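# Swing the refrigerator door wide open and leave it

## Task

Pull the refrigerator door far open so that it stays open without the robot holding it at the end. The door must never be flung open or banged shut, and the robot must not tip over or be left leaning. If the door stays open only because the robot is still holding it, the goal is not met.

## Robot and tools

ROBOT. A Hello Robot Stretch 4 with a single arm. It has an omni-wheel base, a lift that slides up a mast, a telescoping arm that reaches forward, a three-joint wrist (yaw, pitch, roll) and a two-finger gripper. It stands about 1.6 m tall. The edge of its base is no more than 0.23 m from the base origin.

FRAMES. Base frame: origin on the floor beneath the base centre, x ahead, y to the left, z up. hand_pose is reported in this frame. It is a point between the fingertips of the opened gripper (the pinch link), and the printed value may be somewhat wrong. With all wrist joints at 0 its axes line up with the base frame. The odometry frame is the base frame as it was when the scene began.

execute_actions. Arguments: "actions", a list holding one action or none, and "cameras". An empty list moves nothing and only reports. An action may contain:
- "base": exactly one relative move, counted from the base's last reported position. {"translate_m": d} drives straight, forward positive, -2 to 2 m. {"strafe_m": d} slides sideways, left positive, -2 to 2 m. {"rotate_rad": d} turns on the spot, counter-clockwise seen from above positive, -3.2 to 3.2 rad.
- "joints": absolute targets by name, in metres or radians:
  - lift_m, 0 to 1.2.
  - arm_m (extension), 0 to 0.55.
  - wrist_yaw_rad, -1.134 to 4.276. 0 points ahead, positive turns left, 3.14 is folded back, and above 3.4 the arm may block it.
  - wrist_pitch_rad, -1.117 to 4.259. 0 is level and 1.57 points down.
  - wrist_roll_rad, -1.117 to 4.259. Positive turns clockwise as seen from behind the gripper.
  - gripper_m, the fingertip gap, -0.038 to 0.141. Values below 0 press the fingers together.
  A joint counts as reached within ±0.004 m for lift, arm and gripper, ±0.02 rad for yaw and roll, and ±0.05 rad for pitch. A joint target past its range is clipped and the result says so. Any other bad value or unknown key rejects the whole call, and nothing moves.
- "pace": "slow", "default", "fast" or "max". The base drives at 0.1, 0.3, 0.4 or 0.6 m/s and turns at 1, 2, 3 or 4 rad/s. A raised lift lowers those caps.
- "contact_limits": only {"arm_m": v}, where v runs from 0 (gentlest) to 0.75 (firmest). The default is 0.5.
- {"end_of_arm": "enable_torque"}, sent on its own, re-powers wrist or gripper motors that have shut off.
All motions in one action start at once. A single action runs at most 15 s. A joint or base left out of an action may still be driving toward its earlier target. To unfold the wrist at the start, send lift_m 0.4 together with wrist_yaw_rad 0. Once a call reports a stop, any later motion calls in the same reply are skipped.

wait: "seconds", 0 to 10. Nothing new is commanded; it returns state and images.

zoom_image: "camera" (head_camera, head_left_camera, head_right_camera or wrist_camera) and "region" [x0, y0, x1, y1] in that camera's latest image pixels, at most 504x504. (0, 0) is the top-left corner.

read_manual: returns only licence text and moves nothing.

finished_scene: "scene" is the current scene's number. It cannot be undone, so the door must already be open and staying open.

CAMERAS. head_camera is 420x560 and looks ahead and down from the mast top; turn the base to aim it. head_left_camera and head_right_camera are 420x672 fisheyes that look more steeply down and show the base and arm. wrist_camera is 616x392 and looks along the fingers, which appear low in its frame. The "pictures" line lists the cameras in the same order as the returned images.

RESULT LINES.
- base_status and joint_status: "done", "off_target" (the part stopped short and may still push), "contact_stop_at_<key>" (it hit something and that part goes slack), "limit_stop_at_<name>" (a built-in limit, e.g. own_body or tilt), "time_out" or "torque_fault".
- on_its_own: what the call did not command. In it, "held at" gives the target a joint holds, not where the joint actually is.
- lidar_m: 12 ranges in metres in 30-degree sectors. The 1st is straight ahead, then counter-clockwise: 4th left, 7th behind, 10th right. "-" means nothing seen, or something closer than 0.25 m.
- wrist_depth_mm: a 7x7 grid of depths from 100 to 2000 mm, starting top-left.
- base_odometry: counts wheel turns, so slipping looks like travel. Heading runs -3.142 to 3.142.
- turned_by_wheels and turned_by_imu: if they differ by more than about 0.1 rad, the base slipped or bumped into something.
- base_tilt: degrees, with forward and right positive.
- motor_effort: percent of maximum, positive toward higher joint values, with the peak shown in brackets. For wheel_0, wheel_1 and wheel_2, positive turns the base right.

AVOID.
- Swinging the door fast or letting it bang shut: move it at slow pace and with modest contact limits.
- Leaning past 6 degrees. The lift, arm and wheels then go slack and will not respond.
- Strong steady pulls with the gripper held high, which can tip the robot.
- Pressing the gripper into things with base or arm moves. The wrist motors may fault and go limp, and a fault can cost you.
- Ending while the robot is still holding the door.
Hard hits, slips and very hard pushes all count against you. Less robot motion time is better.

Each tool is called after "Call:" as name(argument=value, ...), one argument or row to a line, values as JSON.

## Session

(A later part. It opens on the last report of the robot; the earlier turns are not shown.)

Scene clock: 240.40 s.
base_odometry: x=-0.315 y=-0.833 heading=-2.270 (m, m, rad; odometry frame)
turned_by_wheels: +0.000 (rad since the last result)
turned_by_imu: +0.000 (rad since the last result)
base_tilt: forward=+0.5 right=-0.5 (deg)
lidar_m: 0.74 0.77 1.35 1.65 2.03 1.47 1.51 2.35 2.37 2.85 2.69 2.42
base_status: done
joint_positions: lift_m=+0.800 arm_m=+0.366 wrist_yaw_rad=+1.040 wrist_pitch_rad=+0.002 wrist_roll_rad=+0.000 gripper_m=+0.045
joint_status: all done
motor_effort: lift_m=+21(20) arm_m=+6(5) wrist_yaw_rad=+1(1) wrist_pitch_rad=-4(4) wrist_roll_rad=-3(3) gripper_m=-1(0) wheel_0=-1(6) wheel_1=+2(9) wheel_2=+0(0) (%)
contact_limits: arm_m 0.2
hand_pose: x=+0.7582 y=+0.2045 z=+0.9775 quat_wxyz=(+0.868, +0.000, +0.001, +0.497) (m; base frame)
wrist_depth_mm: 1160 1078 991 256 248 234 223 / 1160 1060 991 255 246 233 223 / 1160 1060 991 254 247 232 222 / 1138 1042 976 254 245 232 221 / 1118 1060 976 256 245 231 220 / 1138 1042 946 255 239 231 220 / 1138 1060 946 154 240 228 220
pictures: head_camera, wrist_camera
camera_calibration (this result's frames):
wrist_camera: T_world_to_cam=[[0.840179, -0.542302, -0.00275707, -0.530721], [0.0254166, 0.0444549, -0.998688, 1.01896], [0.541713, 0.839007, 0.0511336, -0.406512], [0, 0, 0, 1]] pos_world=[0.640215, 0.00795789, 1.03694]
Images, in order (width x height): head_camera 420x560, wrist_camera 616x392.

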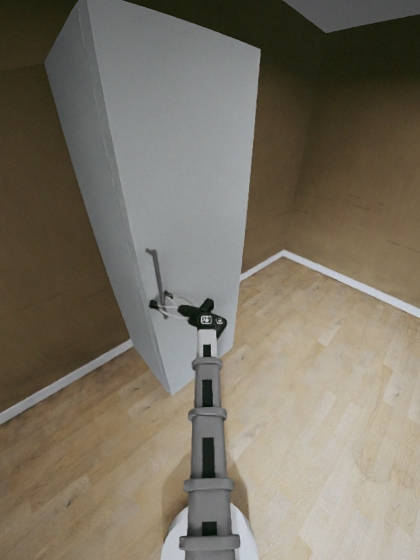

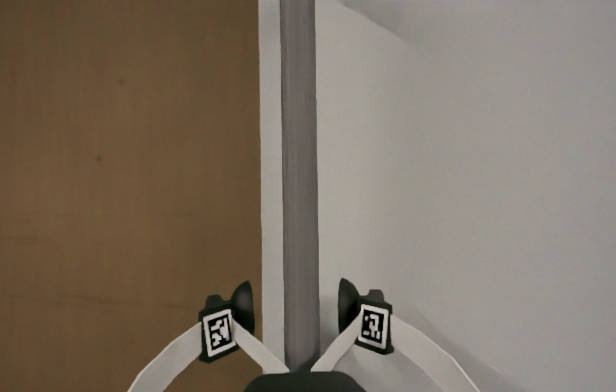

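Call:
execute_actions(
  actions=[
    {"base": {"strafe_m": 0.008}, "joints": {"arm_m": 0.374, "gripper_m": 0.035}, "contact_limits": {"arm_m": 0.2}},
  ],
  cameras=[],
)

Call:
execute_actions(
  actions=[
    {"joints": {"gripper_m": -0.025}},
  ],
  cameras=["head_camera", "wrist_camera"],
)

Scene clock: 247.80 s.
base_odometry: x=-0.309 y=-0.838 heading=-2.270 (m, m, rad; odometry frame)
turned_by_wheels: +0.000 (rad since the last result)
turned_by_imu: +0.000 (rad since the last result)
base_tilt: forward=+0.6 right=-0.5 (deg)
lidar_m: 0.72 0.78 1.35 1.64 2.01 1.46 1.52 2.37 2.38 2.87 2.69 2.42
base_status: done
joint_positions: lift_m=+0.800 arm_m=+0.373 wrist_yaw_rad=+1.039 wrist_pitch_rad=+0.002 wrist_roll_rad=+0.000 gripper_m=+0.035
joint_status: all done
motor_effort: lift_m=+20(20) arm_m=+6(8) wrist_yaw_rad=+2(8) wrist_pitch_rad=-4(4) wrist_roll_rad=-3(2) gripper_m=-3(2) wheel_0=-3(6) wheel_1=+1(7) wheel_2=-1(2) (%)
contact_limits: arm_m 0.2
hand_pose: x=+0.7653 y=+0.2044 z=+0.9775 quat_wxyz=(+0.868, +0.000, +0.001, +0.497) (m; base frame)
wrist_depth_mm: 1138 1060 976 246 237 224 214 / 1138 1042 976 246 236 224 214 / 1118 1060 976 244 236 223 213 / 1098 1042 960 244 236 223 213 / 1118 1042 960 243 236 222 212 / 1118 1042 217 210 229 221 211 / 1118 1025 946 160 229 219 211
pictures: none
No camera images: the call's "cameras" was empty. Leave "cameras" out to get every camera's image.

Scene clock: 249.13 s.
base_odometry: x=-0.309 y=-0.839 heading=-2.268 (m, m, rad; odometry frame)
turned_by_wheels: +0.002 (rad since the last result)
turned_by_imu: +0.002 (rad since the last result)
base_tilt: forward=+0.6 right=-0.5 (deg)
lidar_m: 0.75 0.78 1.35 1.64 2.02 1.46 1.49 2.35 2.41 2.86 2.70 2.43
base_status: not commanded
joint_positions: lift_m=+0.800 arm_m=+0.374 wrist_yaw_rad=+1.041 wrist_pitch_rad=+0.002 wrist_roll_rad=+0.000 gripper_m=-0.025
joint_status: all done
motor_effort: lift_m=+20(20) arm_m=+2(7) wrist_yaw_rad=-2(2) wrist_pitch_rad=-5(5) wrist_roll_rad=-2(3) gripper_m=-17(18) wheel_0=+7(7) wheel_1=+1(1) wheel_2=+11(11) (%)
hand_pose: x=+0.7659 y=+0.2047 z=+0.9775 quat_wxyz=(+0.868, +0.000, +0.001, +0.497) (m; base frame)
wrist_depth_mm: 1138 1060 976 241 233 219 209 / 1118 1042 976 190 231 219 208 / 1118 1042 976 239 231 218 208 / 1138 1042 960 239 230 217 207 / 1118 1025 960 238 229 216 206 / 1118 1042 960 187 225 216 206 / 1118 1025 179 178 222 212 206
pictures: head_camera, wrist_camera
camera_calibration (this result's frames):
wrist_camera: T_world_to_cam=[[0.840597, -0.541654, -0.00274661, -0.537573], [0.0252513, 0.0442519, -0.998701, 1.01886], [0.541072, 0.839436, 0.0508755, -0.410175], [0, 0, 0, 1]] pos_world=[0.648089, 0.00805076, 1.03693]
Images, in order (width x height): head_camera 420x560, wrist_camera 616x392.

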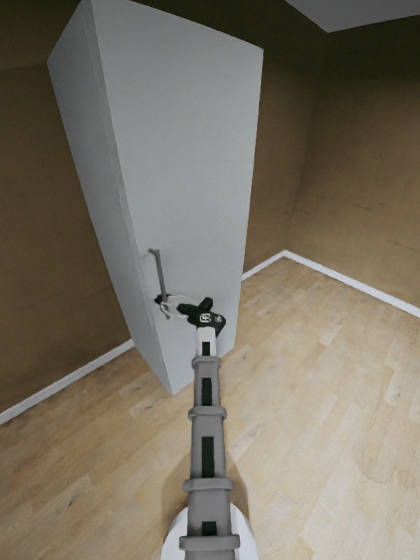

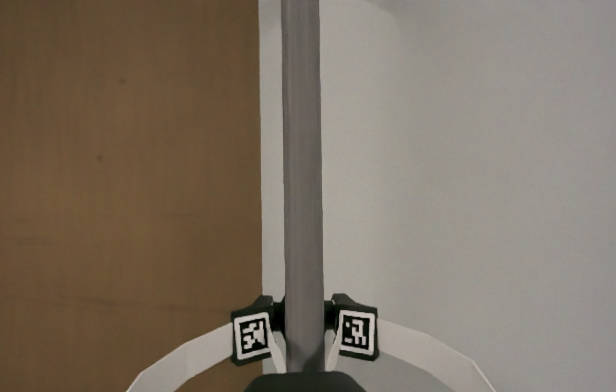

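Call:
execute_actions(
  actions=[
    {"base": {"strafe_m": -0.032}, "joints": {"arm_m": 0.344}, "pace": "slow", "contact_limits": {"arm_m": 0.75}},
  ],
  cameras=["head_camera", "wrist_camera"],
)

Scene clock: 254.87 s.
base_odometry: x=-0.333 y=-0.819 heading=-2.268 (m, m, rad; odometry frame)
turned_by_wheels: +0.001 (rad since the last result)
turned_by_imu: +0.055 (rad since the last result)
base_tilt: forward=+0.6 right=-0.4 (deg)
lidar_m: 0.72 0.76 1.35 1.70 2.05 1.49 1.64 2.37 2.41 2.90 2.66 2.23
base_status: done
joint_positions: lift_m=+0.800 arm_m=+0.346 wrist_yaw_rad=+1.030 wrist_pitch_rad=+0.002 wrist_roll_rad=+0.000 gripper_m=-0.025
joint_status: all done
on_its_own: wrist_yaw_rad is at rest, and its effort (+29) is outside its rest range (-13 to +13)
motor_effort: lift_m=+21(20) arm_m=-14(19) wrist_yaw_rad=+29(42) wrist_pitch_rad=-4(6) wrist_roll_rad=-2(2) gripper_m=-17(25) wheel_0=+1(18) wheel_1=-4(9) wheel_2=+12(22) (%)
contact_limits: arm_m 0.75
hand_pose: x=+0.7407 y=+0.2024 z=+0.9774 quat_wxyz=(+0.870, +0.000, +0.001, +0.493) (m; base frame)
wrist_depth_mm: 1182 1078 991 241 232 217 206 / 1182 1098 991 241 231 216 205 / 1182 1078 991 239 230 216 206 / 1182 1060 991 239 229 216 205 / 1182 1078 991 239 229 214 205 / 1160 1060 976 182 222 214 203 / 1160 1060 178 176 224 208 203
pictures: head_camera, wrist_camera
camera_calibration (this result's frames):
wrist_camera: T_world_to_cam=[[0.834861, -0.550455, -0.00264533, -0.511765], [0.0257196, 0.0438077, -0.998709, 1.0193], [0.54986, 0.833715, 0.0507308, -0.399814], [0, 0, 0, 1]] pos_world=[0.620878, 0.00697373, 1.03692]
Images, in order (width x height): head_camera 420x560, wrist_camera 616x392.

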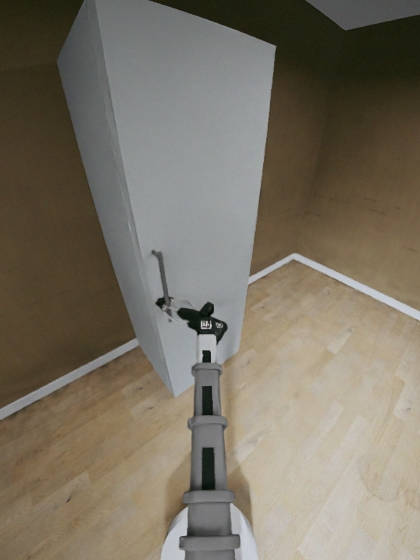

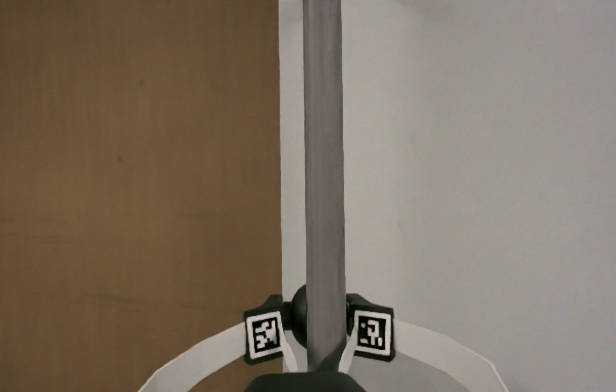

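Call:
execute_actions(
  actions=[
    {"joints": {"gripper_m": 0.10, "wrist_yaw_rad": 1.02}},
  ],
  cameras=[],
)

Call:
execute_actions(
  actions=[
    {"base": {"strafe_m": -0.178}, "joints": {"arm_m": 0.27}},
  ],
  cameras=["wrist_camera"],
)

Call:
execute_actions(
  actions=[
    {"base": {"rotate_rad": 0.495}, "joints": {"arm_m": 0.06, "wrist_yaw_rad": 0.15}},
  ],
  cameras=["head_camera", "wrist_camera"],
)

Scene clock: 337.57 s.
base_odometry: x=-0.333 y=-0.818 heading=-2.269 (m, m, rad; odometry frame)
turned_by_wheels: -0.001 (rad since the last result)
turned_by_imu: -0.001 (rad since the last result)
base_tilt: forward=+0.6 right=-0.5 (deg)
lidar_m: 0.72 0.76 1.34 1.70 2.05 1.51 1.60 2.37 2.41 2.90 2.65 2.23
base_status: not commanded
joint_positions: lift_m=+0.800 arm_m=+0.345 wrist_yaw_rad=+1.023 wrist_pitch_rad=+0.002 wrist_roll_rad=+0.000 gripper_m=+0.100
joint_status: all done
motor_effort: lift_m=+20(20) arm_m=-5(14) wrist_yaw_rad=-9(28) wrist_pitch_rad=-6(6) wrist_roll_rad=-2(2) gripper_m=+2(19) wheel_0=-2(3) wheel_1=-1(4) wheel_2=+0(11) (%)
hand_pose: x=+0.7407 y=+0.2007 z=+0.9775 quat_wxyz=(+0.872, +0.000, +0.001, +0.489) (m; base frame)
wrist_depth_mm: 1182 1098 991 246 236 221 210 / 1182 1078 991 246 236 220 210 / 1182 1078 991 244 235 220 209 / 1182 1078 991 244 235 219 208 / 1182 1078 991 243 234 219 208 / 1160 1078 946 211 227 218 207 / 1138 1060 960 161 229 216 207
pictures: none
No camera images: the call's "cameras" was empty. Leave "cameras" out to get every camera's image.

Scene clock: 339.43 s.
base_odometry: x=-0.470 y=-0.704 heading=-2.269 (m, m, rad; odometry frame)
turned_by_wheels: +0.000 (rad since the last result)
turned_by_imu: +0.000 (rad since the last result)
base_tilt: forward=+0.6 right=-0.5 (deg)
lidar_m: 0.90 0.78 1.47 1.85 2.21 1.58 1.85 2.27 2.29 2.74 2.50 2.43
base_status: done
joint_positions: lift_m=+0.800 arm_m=+0.271 wrist_yaw_rad=+1.020 wrist_pitch_rad=+0.002 wrist_roll_rad=+0.000 gripper_m=+0.100
joint_status: all done
motor_effort: lift_m=+20(20) arm_m=-6(9) wrist_yaw_rad=+0(10) wrist_pitch_rad=-4(4) wrist_roll_rad=-2(2) gripper_m=+1(0) wheel_0=-2(11) wheel_1=+1(9) wheel_2=+0(1) (%)
hand_pose: x=+0.6675 y=+0.2001 z=+0.9775 quat_wxyz=(+0.873, +0.000, +0.001, +0.488) (m; base frame)
wrist_depth_mm: 1430 1308 1182 430 402 377 357 / 1430 1308 1182 424 402 377 355 / 1397 1308 1182 424 399 375 355 / 1430 1281 1205 424 399 373 353 / 1397 1281 1182 418 399 375 353 / 1397 1255 1138 415 218 373 351 / 1397 1229 1160 153 392 364 351
pictures: wrist_camera
camera_calibration (this result's frames):
wrist_camera: T_world_to_cam=[[0.829214, -0.558926, -0.00262804, -0.446418], [0.0263311, 0.0437602, -0.998695, 1.02095], [0.558311, 0.828062, 0.0510036, -0.36241], [0, 0, 0, 1]] pos_world=[0.545631, 0.00590635, 1.03693]
Images, in order (width x height): wrist_camera 616x392.

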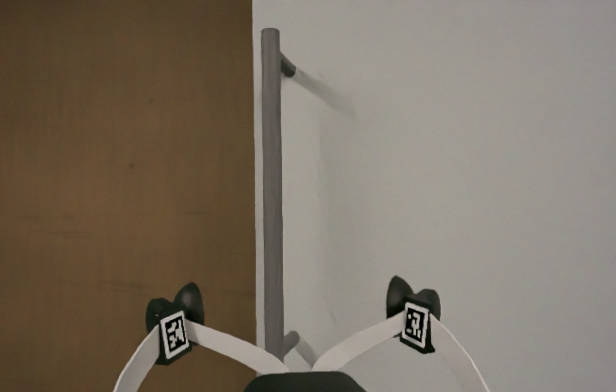

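Scene clock: 341.17 s.
base_odometry: x=-0.470 y=-0.704 heading=-1.774 (m, m, rad; odometry frame)
turned_by_wheels: +0.495 (rad since the last result)
turned_by_imu: +0.498 (rad since the last result)
base_tilt: forward=+0.6 right=-0.5 (deg)
lidar_m: 0.80 1.45 1.83 2.20 1.57 1.76 2.28 2.28 2.76 2.52 2.49 0.90
base_status: done
joint_positions: lift_m=+0.800 arm_m=+0.061 wrist_yaw_rad=+0.150 wrist_pitch_rad=+0.002 wrist_roll_rad=+0.000 gripper_m=+0.100
joint_status: all done
motor_effort: lift_m=+20(20) arm_m=-6(7) wrist_yaw_rad=+1(9) wrist_pitch_rad=-5(4) wrist_roll_rad=-3(3) gripper_m=+0(0) wheel_0=+0(8) wheel_1=-1(8) wheel_2=+1(8) (%)
hand_pose: x=+0.5304 y=-0.0433 z=+0.9775 quat_wxyz=(+0.997, +0.000, +0.001, +0.075) (m; base frame)
wrist_depth_mm: 1160 1182 1182 564 569 580 585 / 1160 1160 1182 564 569 580 585 / 1160 1160 1182 564 569 574 591 / 1160 1160 1182 559 564 574 585 / 1138 1182 1160 559 559 574 580 / 1138 1160 1160 554 218 569 580 / 1138 1138 1182 153 559 569 580
pictures: head_camera, wrist_camera
camera_calibration (this result's frames):
wrist_camera: T_world_to_cam=[[0.107442, -0.994208, -0.00262985, -0.104816], [0.0504714, 0.00809604, -0.998693, 1.02088], [0.992929, 0.107169, 0.0510489, -0.346066], [0, 0, 0, 1]] pos_world=[0.303356, -0.0753865, 1.03694]
Images, in order (width x height): head_camera 420x560, wrist_camera 616x392.

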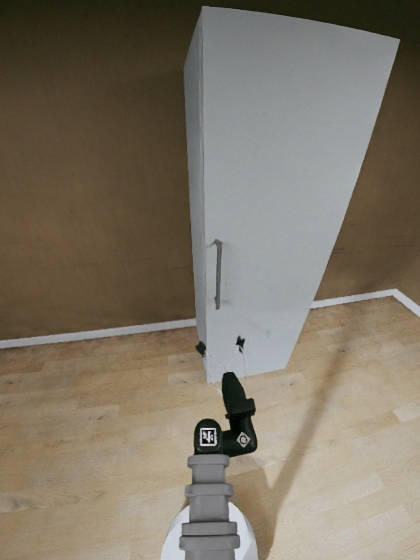

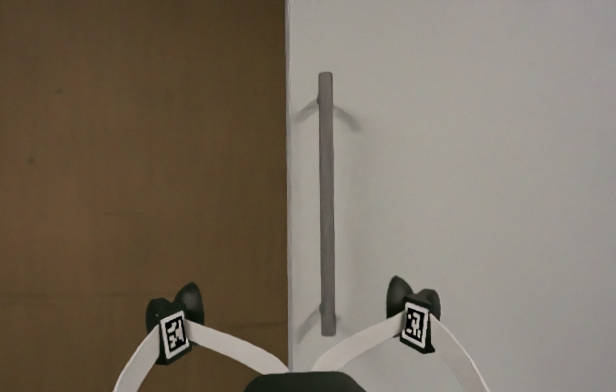

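Call:
execute_actions(
  actions=[
    {"base": {"translate_m": 0.26}, "joints": {"lift_m": 0.77, "gripper_m": 0.08}},
  ],
  cameras=["wrist_camera"],
)

Scene clock: 347.30 s.
base_odometry: x=-0.522 y=-0.959 heading=-1.774 (m, m, rad; odometry frame)
turned_by_wheels: +0.000 (rad since the last result)
turned_by_imu: +0.000 (rad since the last result)
base_tilt: forward=+0.6 right=-0.5 (deg)
lidar_m: 0.52 1.20 1.49 2.23 1.71 1.82 2.53 2.55 2.73 2.47 2.03 0.62
base_status: done
joint_positions: lift_m=+0.770 arm_m=+0.061 wrist_yaw_rad=+0.150 wrist_pitch_rad=+0.002 wrist_roll_rad=+0.000 gripper_m=+0.080
joint_status: all done
motor_effort: lift_m=+17(18) arm_m=-6(6) wrist_yaw_rad=+1(0) wrist_pitch_rad=-5(5) wrist_roll_rad=-3(1) gripper_m=-1(1) wheel_0=+0(4) wheel_1=+1(7) wheel_2=+2(10) (%)
hand_pose: x=+0.5303 y=-0.0433 z=+0.9478 quat_wxyz=(+0.997, +0.000, +0.001, +0.075) (m; base frame)
wrist_depth_mm: 904 917 931 298 306 310 315 / 904 917 931 297 304 309 314 / 891 904 917 297 304 307 312 / 891 917 917 296 303 306 310 / 891 904 917 296 301 306 310 / 891 904 294 294 216 304 310 / 891 891 904 158 298 303 307
pictures: wrist_camera
camera_calibration (this result's frames):
wrist_camera: T_world_to_cam=[[0.107442, -0.994208, -0.00263001, -0.104891], [0.0504764, 0.00809675, -0.998692, 0.991181], [0.992929, 0.107169, 0.051054, -0.344528], [0, 0, 0, 1]] pos_world=[0.30333, -0.0753866, 1.0072]
Images, in order (width x height): wrist_camera 616x392.

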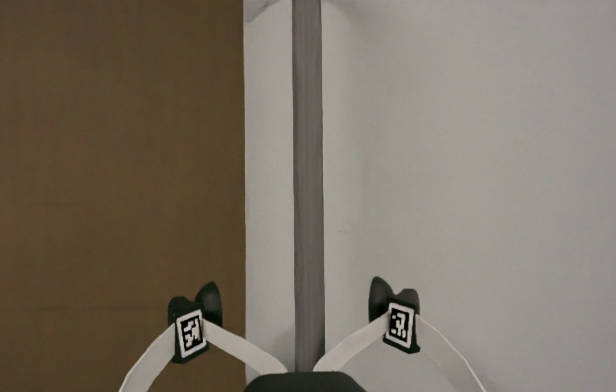

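Call:
execute_actions(
  actions=[
    {"base": {"translate_m": 0.046}, "joints": {"gripper_m": 0.06}, "pace": "slow"},
  ],
  cameras=[],
)

Call:
execute_actions(
  actions=[
    {"joints": {"gripper_m": -0.025}},
  ],
  cameras=["head_camera", "wrist_camera"],
)

Scene clock: 352.30 s.
base_odometry: x=-0.531 y=-1.003 heading=-1.774 (m, m, rad; odometry frame)
turned_by_wheels: +0.000 (rad since the last result)
turned_by_imu: +0.000 (rad since the last result)
base_tilt: forward=+0.5 right=-0.4 (deg)
lidar_m: 0.48 1.15 1.41 2.24 1.77 1.82 2.58 2.60 2.72 2.47 1.97 0.56
base_status: done
joint_positions: lift_m=+0.770 arm_m=+0.061 wrist_yaw_rad=+0.150 wrist_pitch_rad=+0.002 wrist_roll_rad=+0.000 gripper_m=+0.060
joint_status: all done
motor_effort: lift_m=+17(17) arm_m=-6(6) wrist_yaw_rad=+1(1) wrist_pitch_rad=-5(5) wrist_roll_rad=-3(2) gripper_m=-2(2) wheel_0=+0(0) wheel_1=+2(4) wheel_2=-3(6) (%)
hand_pose: x=+0.5303 y=-0.0433 z=+0.9478 quat_wxyz=(+0.997, +0.000, +0.001, +0.075) (m; base frame)
wrist_depth_mm: 854 878 878 252 258 263 266 / 866 866 878 252 257 262 265 / 854 866 866 252 256 260 264 / 854 866 866 250 255 259 263 / 854 854 866 250 255 258 262 / 854 854 248 248 216 257 260 / 842 854 247 163 252 257 260
pictures: none
No camera images: the call's "cameras" was empty. Leave "cameras" out to get every camera's image.

Scene clock: 353.93 s.
base_odometry: x=-0.532 y=-1.004 heading=-1.773 (m, m, rad; odometry frame)
turned_by_wheels: +0.000 (rad since the last result)
turned_by_imu: -0.023 (rad since the last result)
base_tilt: forward=+0.7 right=-0.5 (deg)
lidar_m: 0.46 1.15 1.39 2.24 1.82 1.80 2.56 2.60 2.76 2.48 2.04 0.58
base_status: not commanded
joint_positions: lift_m=+0.770 arm_m=+0.061 wrist_yaw_rad=+0.162 wrist_pitch_rad=+0.003 wrist_roll_rad=+0.000 gripper_m=-0.024
joint_status: all done
on_its_own: wrist_yaw_rad is at rest, and its effort (-33) is outside its rest range (-13 to +13)
motor_effort: lift_m=+17(17) arm_m=-6(6) wrist_yaw_rad=-33(33) wrist_pitch_rad=-8(8) wrist_roll_rad=-2(2) gripper_m=-23(27) wheel_0=-5(6) wheel_1=-5(5) wheel_2=+14(14) (%)
hand_pose: x=+0.5308 y=-0.0399 z=+0.9475 quat_wxyz=(+0.997, +0.000, +0.002, +0.081) (m; base frame)
wrist_depth_mm: 854 854 866 247 253 256 260 / 854 866 866 246 251 256 260 / 842 854 866 245 252 254 259 / 842 854 866 244 250 254 257 / 842 854 854 243 249 253 257 / 831 842 854 187 248 252 255 / 842 842 180 180 246 251 255
pictures: head_camera, wrist_camera
camera_calibration (this result's frames):
wrist_camera: T_world_to_cam=[[0.118963, -0.992895, -0.00258483, -0.107607], [0.0493247, 0.00850985, -0.998747, 0.991496], [0.991673, 0.118686, 0.0499866, -0.343225], [0, 0, 0, 1]] pos_world=[0.304263, -0.0745442, 1.00713]
Images, in order (width x height): head_camera 420x560, wrist_camera 616x392.

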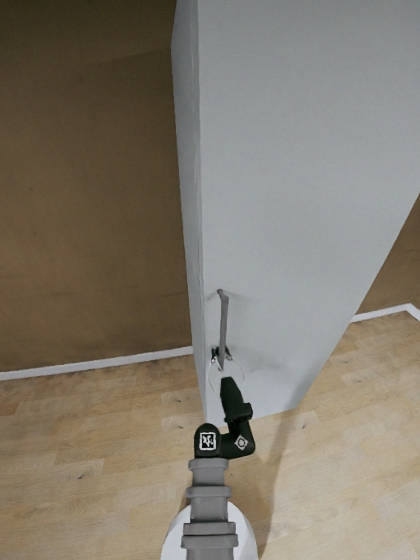

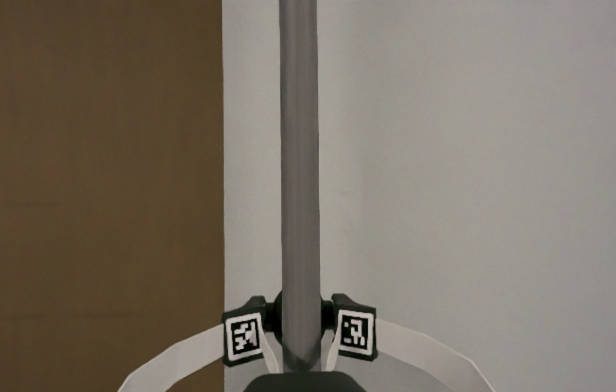

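Call:
execute_actions(
  actions=[
    {"joints": {"gripper_m": 0.08}},
  ],
  cameras=[],
)

Call:
execute_actions(
  actions=[
    {"base": {"translate_m": -0.33}},
  ],
  cameras=[],
)

Call:
execute_actions(
  actions=[
    {"base": {"rotate_rad": 0.32}, "joints": {"wrist_yaw_rad": 0.10}},
  ],
  cameras=[],
)

Call:
execute_actions(
  actions=[
    {"base": {"strafe_m": -0.232}, "joints": {"arm_m": 0.15}},
  ],
  cameras=["head_camera", "wrist_camera"],
)

Scene clock: 411.03 s.
base_odometry: x=-0.531 y=-1.004 heading=-1.774 (m, m, rad; odometry frame)
turned_by_wheels: -0.001 (rad since the last result)
turned_by_imu: -0.001 (rad since the last result)
base_tilt: forward=+0.5 right=-0.5 (deg)
lidar_m: 0.47 1.14 1.41 2.23 1.80 1.80 2.59 2.61 2.76 2.46 2.06 0.57
base_status: not commanded
joint_positions: lift_m=+0.770 arm_m=+0.061 wrist_yaw_rad=+0.150 wrist_pitch_rad=+0.002 wrist_roll_rad=+0.000 gripper_m=+0.080
joint_status: all done
motor_effort: lift_m=+17(17) arm_m=-6(6) wrist_yaw_rad=-2(33) wrist_pitch_rad=-5(7) wrist_roll_rad=-2(2) gripper_m=-1(23) wheel_0=-2(4) wheel_1=-3(5) wheel_2=+1(14) (%)
hand_pose: x=+0.5303 y=-0.0432 z=+0.9477 quat_wxyz=(+0.997, +0.000, +0.001, +0.075) (m; base frame)
wrist_depth_mm: 842 854 250 252 257 264 268 / 831 854 249 250 257 262 267 / 842 854 248 249 256 262 266 / 831 854 247 248 255 260 264 / 842 854 246 247 254 259 264 / 831 854 244 246 216 258 263 / 820 842 243 158 252 258 260
pictures: none
No camera images: the call's "cameras" was empty. Leave "cameras" out to get every camera's image.

Scene clock: 413.60 s.
base_odometry: x=-0.465 y=-0.681 heading=-1.774 (m, m, rad; odometry frame)
turned_by_wheels: +0.000 (rad since the last result)
turned_by_imu: +0.000 (rad since the last result)
base_tilt: forward=+0.6 right=-0.4 (deg)
lidar_m: 0.81 1.48 1.81 2.18 1.56 1.71 2.24 2.27 2.75 2.53 2.55 0.93
base_status: done
joint_positions: lift_m=+0.770 arm_m=+0.061 wrist_yaw_rad=+0.150 wrist_pitch_rad=+0.002 wrist_roll_rad=+0.000 gripper_m=+0.080
joint_status: not commanded
motor_effort: lift_m=+16(17) arm_m=-6(6) wrist_yaw_rad=+0(0) wrist_pitch_rad=-5(5) wrist_roll_rad=-2(2) gripper_m=+0(1) wheel_0=+0(2) wheel_1=-2(7) wheel_2=+0(8) (%)
hand_pose: x=+0.5303 y=-0.0433 z=+0.9477 quat_wxyz=(+0.997, +0.000, +0.001, +0.075) (m; base frame)
wrist_depth_mm: 1160 1182 1205 591 603 609 621 / 1160 1182 1205 585 597 609 621 / 1160 1182 1205 585 591 609 621 / 1160 1160 1205 580 591 603 615 / 1138 1182 1205 580 591 597 615 / 1138 1160 1182 580 217 597 615 / 1138 1160 1182 158 585 597 609
pictures: none
No camera images: the call's "cameras" was empty. Leave "cameras" out to get every camera's image.

Scene clock: 414.67 s.
base_odometry: x=-0.465 y=-0.681 heading=-1.454 (m, m, rad; odometry frame)
turned_by_wheels: +0.320 (rad since the last result)
turned_by_imu: +0.322 (rad since the last result)
base_tilt: forward=+0.6 right=-0.4 (deg)
lidar_m: 1.23 1.61 2.20 1.70 1.58 2.25 2.25 2.47 2.57 2.53 1.07 0.80
base_status: done
joint_positions: lift_m=+0.770 arm_m=+0.061 wrist_yaw_rad=+0.100 wrist_pitch_rad=+0.002 wrist_roll_rad=+0.000 gripper_m=+0.080
joint_status: all done
motor_effort: lift_m=+17(17) arm_m=-6(6) wrist_yaw_rad=+1(2) wrist_pitch_rad=-6(5) wrist_roll_rad=-2(2) gripper_m=+0(0) wheel_0=-1(4) wheel_1=-1(6) wheel_2=+0(6) (%)
hand_pose: x=+0.5278 y=-0.0581 z=+0.9477 quat_wxyz=(+0.999, +0.000, +0.001, +0.050) (m; base frame)
wrist_depth_mm: 1397 1336 1281 1229 1182 525 508 / 1397 1308 1308 1205 1182 525 508 / 1397 1308 1255 1229 1160 521 504 / 1397 1336 1281 1229 1182 517 504 / 1366 1308 1255 1229 1160 517 500 / 1366 1308 1229 1205 217 517 500 / 1397 1308 1229 158 1160 512 496
pictures: none
No camera images: the call's "cameras" was empty. Leave "cameras" out to get every camera's image.

Scene clock: 416.73 s.
base_odometry: x=-0.695 y=-0.707 heading=-1.454 (m, m, rad; odometry frame)
turned_by_wheels: +0.000 (rad since the last result)
turned_by_imu: +0.001 (rad since the last result)
base_tilt: forward=+0.6 right=-0.5 (deg)
lidar_m: 0.74 1.55 2.43 1.95 1.79 2.31 2.29 2.51 2.33 2.30 1.81 0.81
base_status: done
joint_positions: lift_m=+0.770 arm_m=+0.149 wrist_yaw_rad=+0.100 wrist_pitch_rad=+0.002 wrist_roll_rad=+0.000 gripper_m=+0.080
joint_status: all done
motor_effort: lift_m=+17(17) arm_m=+6(8) wrist_yaw_rad=+1(2) wrist_pitch_rad=-4(4) wrist_roll_rad=-3(2) gripper_m=+0(1) wheel_0=+0(11) wheel_1=+1(10) wheel_2=+0(1) (%)
hand_pose: x=+0.6156 y=-0.0582 z=+0.9478 quat_wxyz=(+0.999, +0.000, +0.001, +0.050) (m; base frame)
wrist_depth_mm: 1255 1205 1160 445 424 410 394 / 1255 1205 1160 442 427 407 394 / 1255 1205 1138 445 424 407 394 / 1229 1182 1138 439 424 407 389 / 1229 1182 1138 439 421 407 392 / 1255 1182 1118 439 216 407 392 / 1229 1160 1098 158 415 399 389
pictures: head_camera, wrist_camera
camera_calibration (this result's frames):
wrist_camera: T_world_to_cam=[[0.0576561, -0.998333, -0.00263453, -0.0983966], [0.0509201, 0.00557622, -0.998687, 0.986581], [0.997037, 0.0574462, 0.0511567, -0.433087], [0, 0, 0, 1]] pos_world=[0.38724, -0.0788547, 1.00718]
Images, in order (width x height): head_camera 420x560, wrist_camera 616x392.

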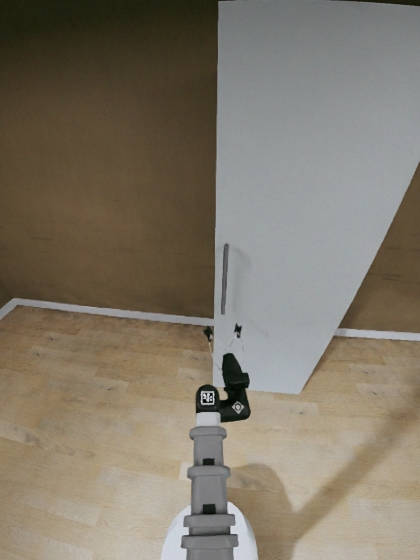

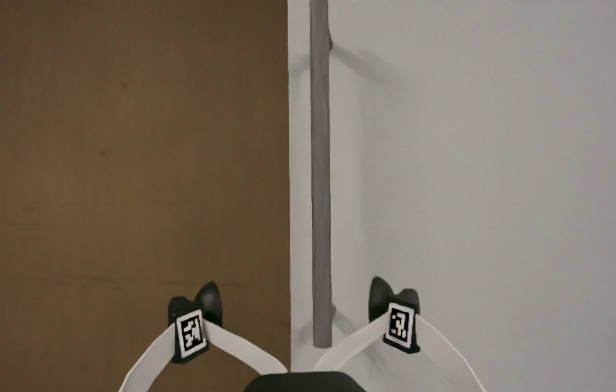

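Call:
execute_actions(
  actions=[],
)

Scene clock: 425.67 s.
base_odometry: x=-0.695 y=-0.707 heading=-1.454 (m, m, rad; odometry frame)
turned_by_wheels: +0.000 (rad since the last result)
turned_by_imu: +0.000 (rad since the last result)
base_tilt: forward=+0.5 right=-0.4 (deg)
lidar_m: 0.74 1.55 2.40 1.93 1.79 2.31 2.27 2.52 2.32 2.31 1.83 0.81
base_status: done
joint_positions: lift_m=+0.770 arm_m=+0.149 wrist_yaw_rad=+0.100 wrist_pitch_rad=+0.002 wrist_roll_rad=+0.000 gripper_m=+0.080
joint_status: all done
motor_effort: lift_m=+17(17) arm_m=+6(8) wrist_yaw_rad=+0(2) wrist_pitch_rad=-5(4) wrist_roll_rad=-2(2) gripper_m=+0(1) wheel_0=+0(11) wheel_1=+1(10) wheel_2=-1(1) (%)
hand_pose: x=+0.6156 y=-0.0582 z=+0.9478 quat_wxyz=(+0.999, +0.000, +0.001, +0.050) (m; base frame)
wrist_depth_mm: 1255 1229 1138 445 430 410 397 / 1255 1205 1160 442 427 407 394 / 1255 1182 1138 445 424 407 394 / 1255 1182 1138 442 424 407 394 / 1229 1182 1138 439 424 407 392 / 1229 1182 1118 436 216 404 392 / 1255 1182 1118 158 418 399 392
pictures: head_camera, head_left_camera, head_right_camera, wrist_camera
camera_calibration (this result's frames):
wrist_camera: T_world_to_cam=[[0.0576562, -0.998333, -0.0026346, -0.0983966], [0.0509201, 0.0055763, -0.998687, 0.986581], [0.997037, 0.0574463, 0.0511567, -0.433088], [0, 0, 0, 1]] pos_world=[0.387241, -0.0788547, 1.00718]
Images, in order (width x height): head_camera 420x560, head_left_camera 420x672, head_right_camera 420x672, wrist_camera 616x392.

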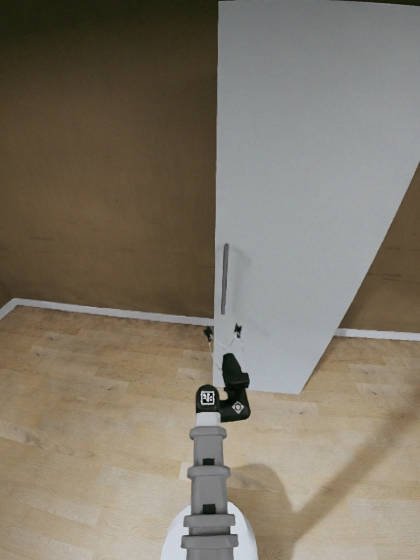

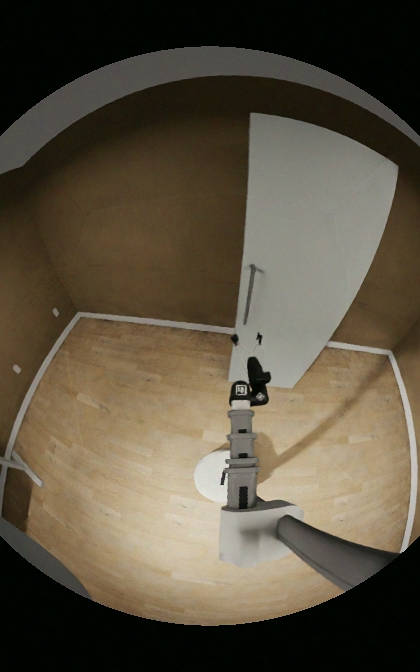

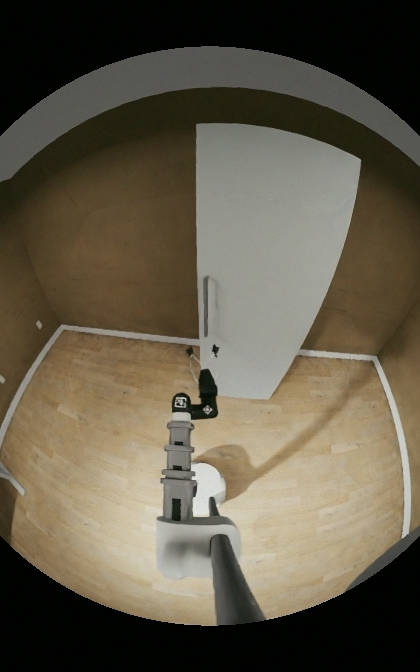

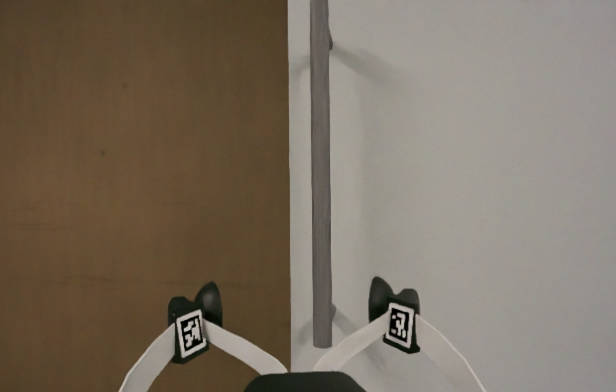

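Call:
execute_actions(
  actions=[
    {"joints": {"wrist_pitch_rad": -0.8, "lift_m": 0.60, "gripper_m": 0.07}},
  ],
)

Scene clock: 435.13 s.
base_odometry: x=-0.695 y=-0.707 heading=-1.454 (m, m, rad; odometry frame)
turned_by_wheels: +0.000 (rad since the last result)
turned_by_imu: +0.000 (rad since the last result)
base_tilt: forward=+0.5 right=-0.5 (deg)
lidar_m: 0.75 1.56 2.41 1.91 1.79 2.33 2.28 2.51 2.32 2.31 1.80 0.81
base_status: not commanded
joint_positions: lift_m=+0.600 arm_m=+0.149 wrist_yaw_rad=+0.100 wrist_pitch_rad=-0.798 wrist_roll_rad=+0.000 gripper_m=+0.070
joint_status: all done
motor_effort: lift_m=+16(18) arm_m=+6(6) wrist_yaw_rad=+1(0) wrist_pitch_rad=-3(10) wrist_roll_rad=-2(2) gripper_m=-1(2) wheel_0=+0(0) wheel_1=+0(0) wheel_2=-1(0) (%)
hand_pose: x=+0.5289 y=-0.0669 z=+0.9851 quat_wxyz=(+0.920, +0.020, -0.388, +0.046) (m; base frame)
wrist_depth_mm: 1499 1499 1537 1537 1576 1537 1618 / 1661 1661 1661 1708 960 878 854 / 1808 1921 1921 891 798 750 691 / - 1983 1808 750 683 640 609 / 1808 1708 1576 647 597 569 539 / 1537 1430 1281 564 223 504 488 / 1336 1255 1182 160 462 452 442
pictures: head_camera, head_left_camera, head_right_camera, wrist_camera
camera_calibration (this result's frames):
wrist_camera: T_world_to_cam=[[0.0723048, -0.996862, -0.0322184, -0.0805023], [0.748532, 0.0755844, -0.658777, 0.32916], [0.659145, 0.0235162, 0.751648, -0.861657], [0, 0, 0, 1]] pos_world=[0.32739, -0.0848661, 0.861912]
Images, in order (width x height): head_camera 420x560, head_left_camera 420x672, head_right_camera 420x672, wrist_camera 616x392.

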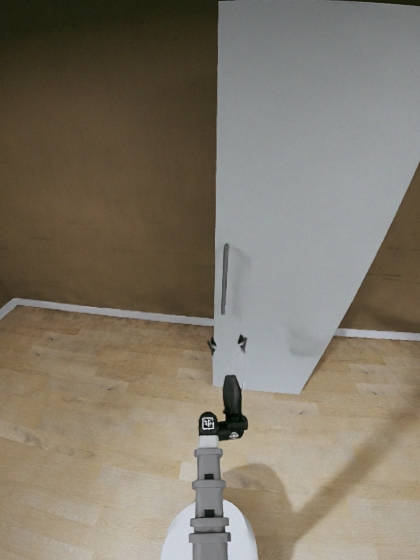

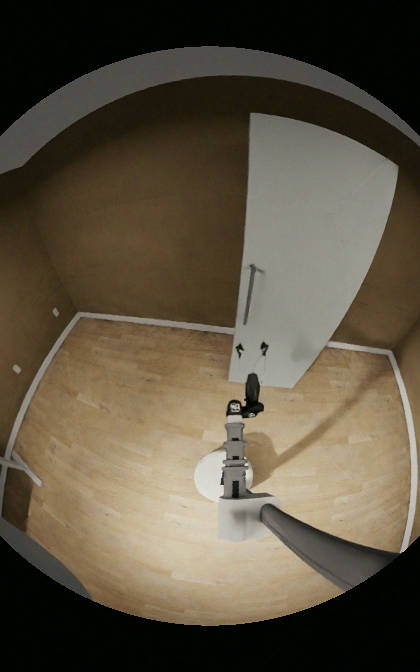

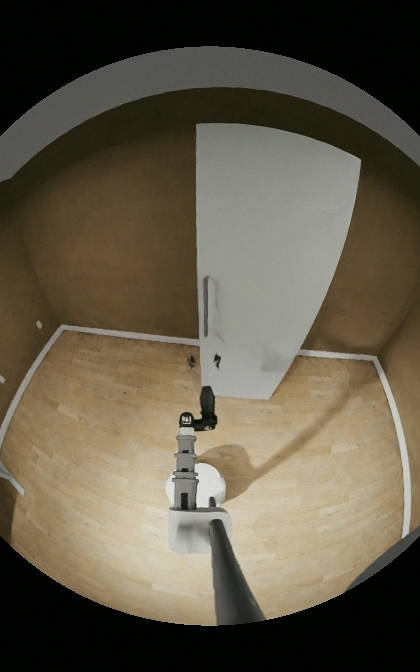

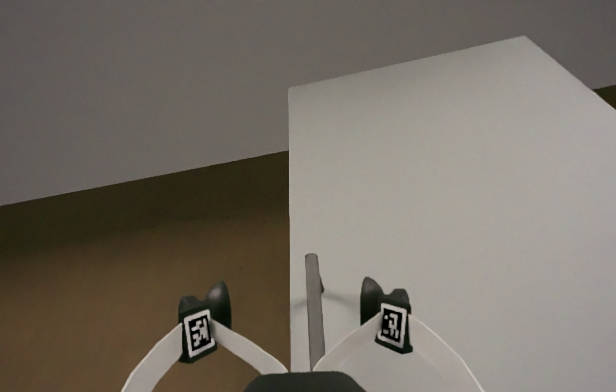

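Call:
execute_actions(
  actions=[
    {"joints": {"arm_m": 0.35}, "contact_limits": {"arm_m": 0.2}},
  ],
)

Scene clock: 438.17 s.
base_odometry: x=-0.695 y=-0.707 heading=-1.454 (m, m, rad; odometry frame)
turned_by_wheels: +0.000 (rad since the last result)
turned_by_imu: +0.000 (rad since the last result)
base_tilt: forward=+0.6 right=-0.4 (deg)
lidar_m: 0.72 1.56 2.39 1.93 1.80 2.33 2.28 2.53 2.34 2.31 1.80 0.80
base_status: not commanded
joint_positions: lift_m=+0.600 arm_m=+0.349 wrist_yaw_rad=+0.100 wrist_pitch_rad=-0.798 wrist_roll_rad=+0.000 gripper_m=+0.070
joint_status: all done
motor_effort: lift_m=+16(16) arm_m=+6(7) wrist_yaw_rad=+1(0) wrist_pitch_rad=-2(3) wrist_roll_rad=-2(2) gripper_m=+0(1) wheel_0=+0(0) wheel_1=+1(0) wheel_2=+0(0) (%)
contact_limits: arm_m 0.2
hand_pose: x=+0.7288 y=-0.0669 z=+0.9851 quat_wxyz=(+0.920, +0.020, -0.388, +0.046) (m; base frame)
wrist_depth_mm: 1537 1537 1537 820 715 640 574 / 1661 1661 1708 634 569 525 484 / 1863 1863 1756 517 477 439 413 / 1756 1618 1499 424 404 382 362 / 1430 1366 1281 366 355 336 322 / 1255 1182 1042 319 223 300 290 / 1118 1042 960 160 274 267 264
pictures: head_camera, head_left_camera, head_right_camera, wrist_camera
camera_calibration (this result's frames):
wrist_camera: T_world_to_cam=[[0.0723374, -0.99686, -0.0322238, -0.0949718], [0.748654, 0.0756169, -0.658634, 0.179322], [0.659003, 0.0235194, 0.751773, -0.993471], [0, 0, 0, 1]] pos_world=[0.52732, -0.0848675, 0.861912]
Images, in order (width x height): head_camera 420x560, head_left_camera 420x672, head_right_camera 420x672, wrist_camera 616x392.

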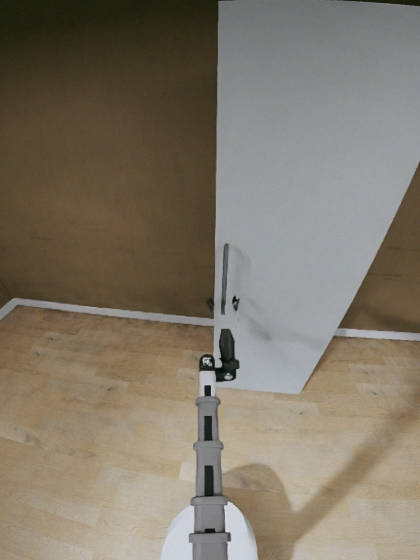

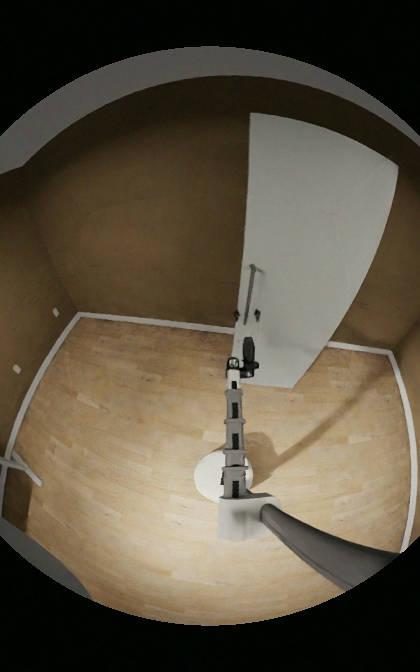

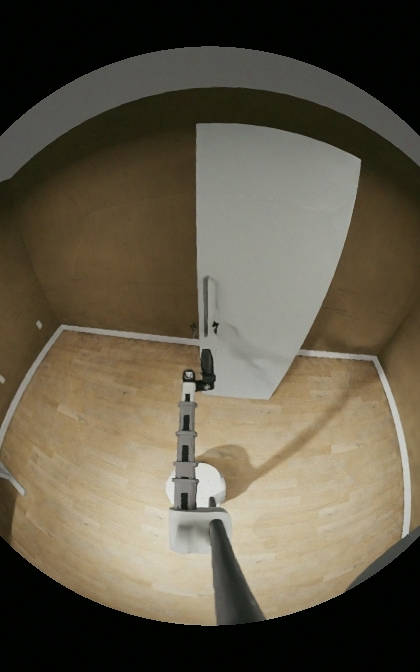

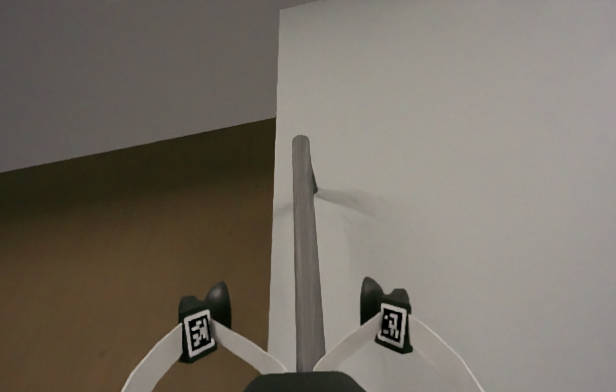

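Call:
execute_actions(
  actions=[
    {"joints": {"arm_m": 0.415, "gripper_m": 0.06}, "contact_limits": {"arm_m": 0.15}, "pace": "slow"},
  ],
)

Scene clock: 457.77 s.
base_odometry: x=-0.695 y=-0.707 heading=-1.454 (m, m, rad; odometry frame)
turned_by_wheels: +0.000 (rad since the last result)
turned_by_imu: +0.000 (rad since the last result)
base_tilt: forward=+0.6 right=-0.4 (deg)
lidar_m: 0.74 1.58 2.43 1.92 1.79 2.32 2.28 2.52 2.32 2.30 1.81 0.81
base_status: not commanded
joint_positions: lift_m=+0.600 arm_m=+0.414 wrist_yaw_rad=+0.100 wrist_pitch_rad=-0.799 wrist_roll_rad=+0.000 gripper_m=+0.060
joint_status: all done
motor_effort: lift_m=+16(15) arm_m=+7(6) wrist_yaw_rad=+0(2) wrist_pitch_rad=-2(4) wrist_roll_rad=-2(1) gripper_m=-1(5) wheel_0=+0(0) wheel_1=+0(1) wheel_2=+0(0) (%)
contact_limits: arm_m 0.15
hand_pose: x=+0.7938 y=-0.0669 z=+0.9851 quat_wxyz=(+0.920, +0.020, -0.388, +0.046) (m; base frame)
wrist_depth_mm: 1499 1499 1537 634 554 500 452 / 1661 1708 1708 488 442 404 377 / 1863 1808 1661 387 370 343 325 / 1661 1464 1366 329 317 297 283 / 1336 1255 1160 285 276 263 251 / 1182 1098 254 248 216 235 225 / 1042 960 878 163 214 209 205
pictures: head_camera, head_left_camera, head_right_camera, wrist_camera
camera_calibration (this result's frames):
wrist_camera: T_world_to_cam=[[0.0723134, -0.996861, -0.0322238, -0.0996583], [0.748657, 0.0755989, -0.658633, 0.130672], [0.659001, 0.0235034, 0.751774, -1.03629], [0, 0, 0, 1]] pos_world=[0.592296, -0.0848677, 0.861912]
Images, in order (width x height): head_camera 420x560, head_left_camera 420x672, head_right_camera 420x672, wrist_camera 616x392.

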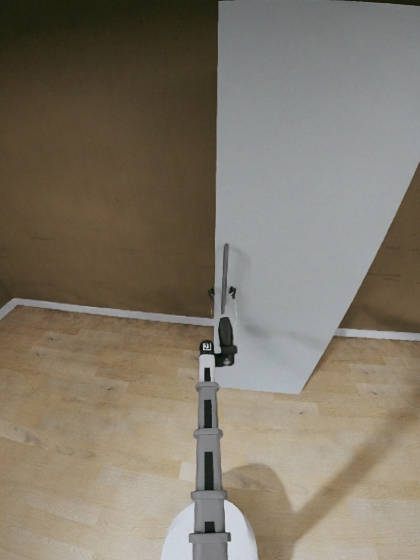

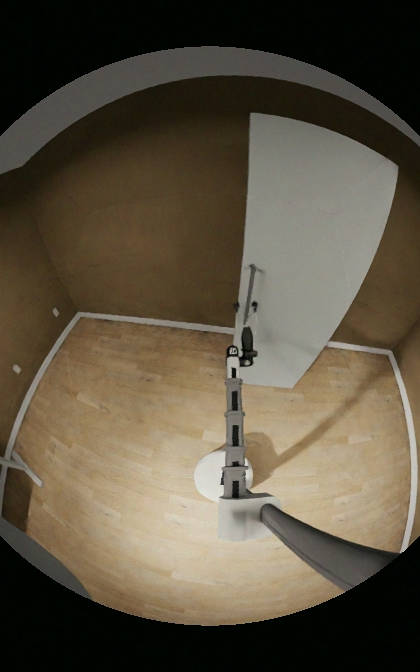

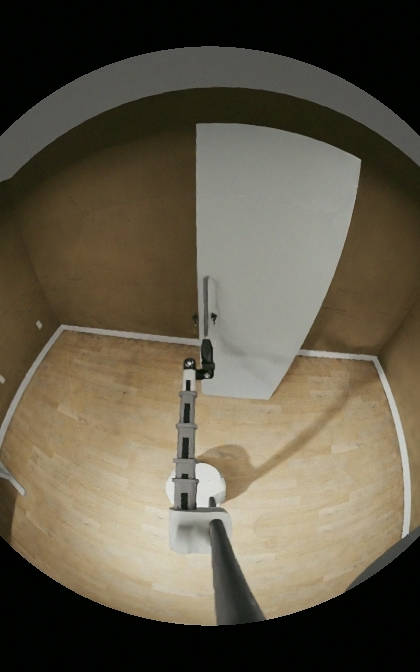

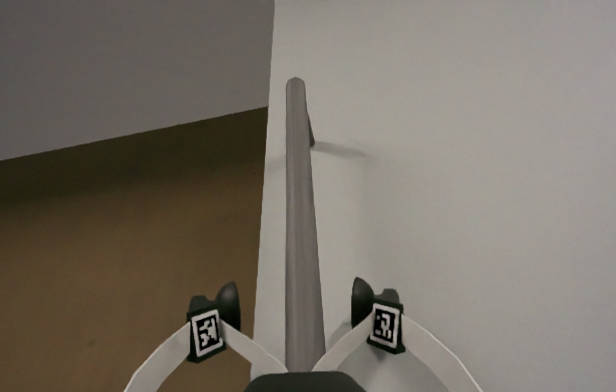

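Call:
execute_actions(
  actions=[
    {"joints": {"arm_m": 0.422, "gripper_m": 0.045}, "contact_limits": {"arm_m": 0.15}, "pace": "slow"},
  ],
  cameras=["wrist_camera", "head_camera"],
)

Scene clock: 460.80 s.
base_odometry: x=-0.695 y=-0.707 heading=-1.455 (m, m, rad; odometry frame)
turned_by_wheels: +0.000 (rad since the last result)
turned_by_imu: +0.000 (rad since the last result)
base_tilt: forward=+0.6 right=-0.4 (deg)
lidar_m: 0.75 1.55 2.41 1.92 1.79 2.32 2.29 2.53 2.33 2.30 1.82 0.81
base_status: not commanded
joint_positions: lift_m=+0.600 arm_m=+0.421 wrist_yaw_rad=+0.094 wrist_pitch_rad=-0.803 wrist_roll_rad=+0.000 gripper_m=+0.045
joint_status: all done
on_its_own: wrist_yaw_rad is at rest, and its effort (+17) is outside its rest range (-13 to +13)
motor_effort: lift_m=+17(16) arm_m=+8(8) wrist_yaw_rad=+17(18) wrist_pitch_rad=+9(9) wrist_roll_rad=-1(2) gripper_m=-3(2) wheel_0=+0(0) wheel_1=+1(1) wheel_2=-3(2) (%)
contact_limits: arm_m 0.15
hand_pose: x=+0.7992 y=-0.0682 z=+0.9859 quat_wxyz=(+0.920, +0.018, -0.390, +0.043) (m; base frame)
wrist_depth_mm: 1537 1537 1537 621 549 492 452 / 1708 1708 1756 477 439 402 375 / 1808 1808 1661 377 364 340 320 / 1618 1464 1366 315 310 293 278 / 1336 1229 1182 270 271 257 247 / 1160 1078 248 239 215 230 220 / 1025 960 233 155 209 204 201
pictures: head_camera, wrist_camera
camera_calibration (this result's frames):
wrist_camera: T_world_to_cam=[[0.0662675, -0.997288, -0.0320235, -0.0967239], [0.751926, 0.0710095, -0.655413, 0.121159], [0.655909, 0.0193532, 0.754592, -1.04106], [0, 0, 0, 1]] pos_world=[0.598146, -0.0849172, 0.861885]
Images, in order (width x height): head_camera 420x560, wrist_camera 616x392.

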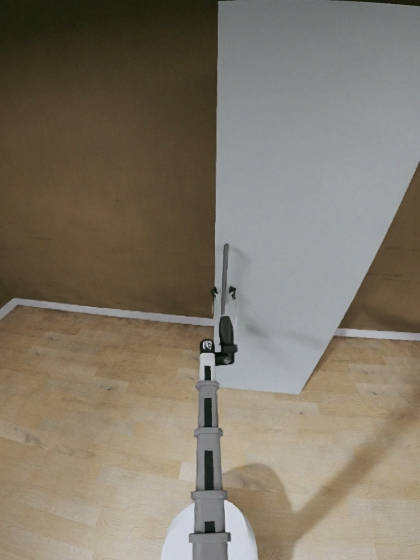

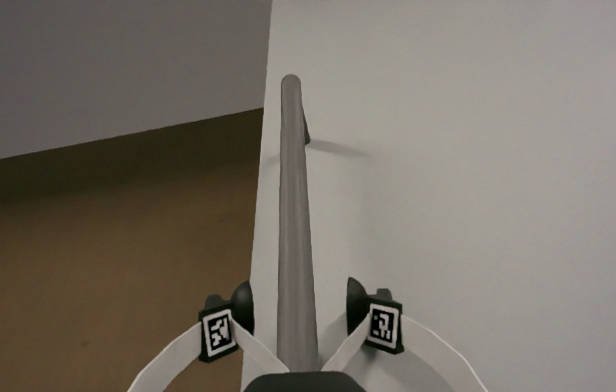

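Call:
execute_actions(
  actions=[
    {"joints": {"arm_m": 0.417, "gripper_m": 0.02}, "contact_limits": {"arm_m": 0.15}, "pace": "slow"},
  ],
  cameras=["wrist_camera", "head_camera"],
)

Scene clock: 464.70 s.
base_odometry: x=-0.695 y=-0.707 heading=-1.454 (m, m, rad; odometry frame)
turned_by_wheels: +0.000 (rad since the last result)
turned_by_imu: +0.000 (rad since the last result)
base_tilt: forward=+0.5 right=-0.5 (deg)
lidar_m: 0.75 1.56 2.41 1.94 1.78 2.31 2.29 2.53 2.33 2.29 1.80 0.80
base_status: not commanded
joint_positions: lift_m=+0.600 arm_m=+0.418 wrist_yaw_rad=+0.100 wrist_pitch_rad=-0.799 wrist_roll_rad=+0.000 gripper_m=+0.020
joint_status: all done
motor_effort: lift_m=+17(17) arm_m=-6(7) wrist_yaw_rad=+1(18) wrist_pitch_rad=-2(9) wrist_roll_rad=-1(1) gripper_m=-2(8) wheel_0=+1(1) wheel_1=+0(1) wheel_2=-2(3) (%)
contact_limits: arm_m 0.15
hand_pose: x=+0.7980 y=-0.0669 z=+0.9851 quat_wxyz=(+0.920, +0.019, -0.388, +0.046) (m; base frame)
wrist_depth_mm: 1499 1537 1537 634 544 492 445 / 1661 1708 1708 480 439 399 373 / 1808 1808 1661 379 362 338 319 / 1618 1499 1366 320 310 291 278 / 1336 1255 1182 279 272 257 246 / 1160 1098 1008 195 238 231 221 / 1025 976 234 158 186 207 202
pictures: head_camera, wrist_camera
camera_calibration (this result's frames):
wrist_camera: T_world_to_cam=[[0.0717276, -0.996914, -0.0319122, -0.0998684], [0.748919, 0.0749608, -0.658409, 0.127062], [0.658769, 0.0233265, 0.751984, -1.03914], [0, 0, 0, 1]] pos_world=[0.596559, -0.0848453, 0.86189]
Images, in order (width x height): head_camera 420x560, wrist_camera 616x392.

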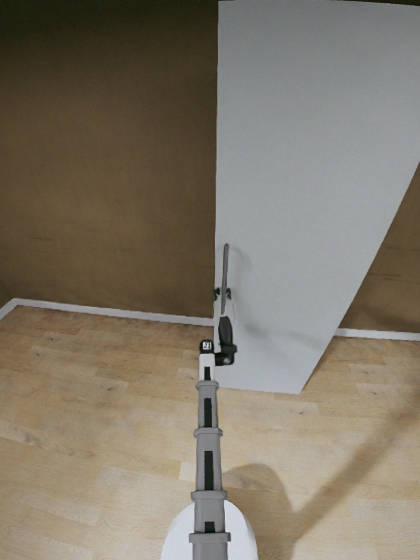

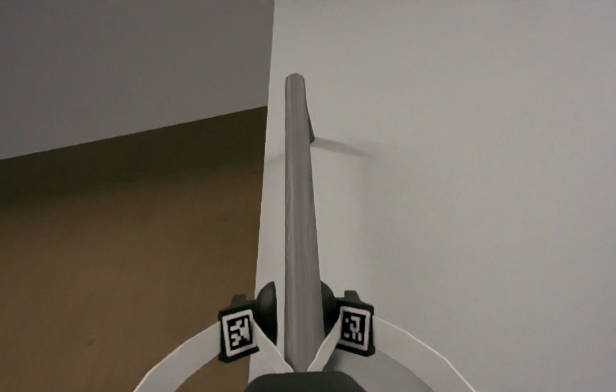

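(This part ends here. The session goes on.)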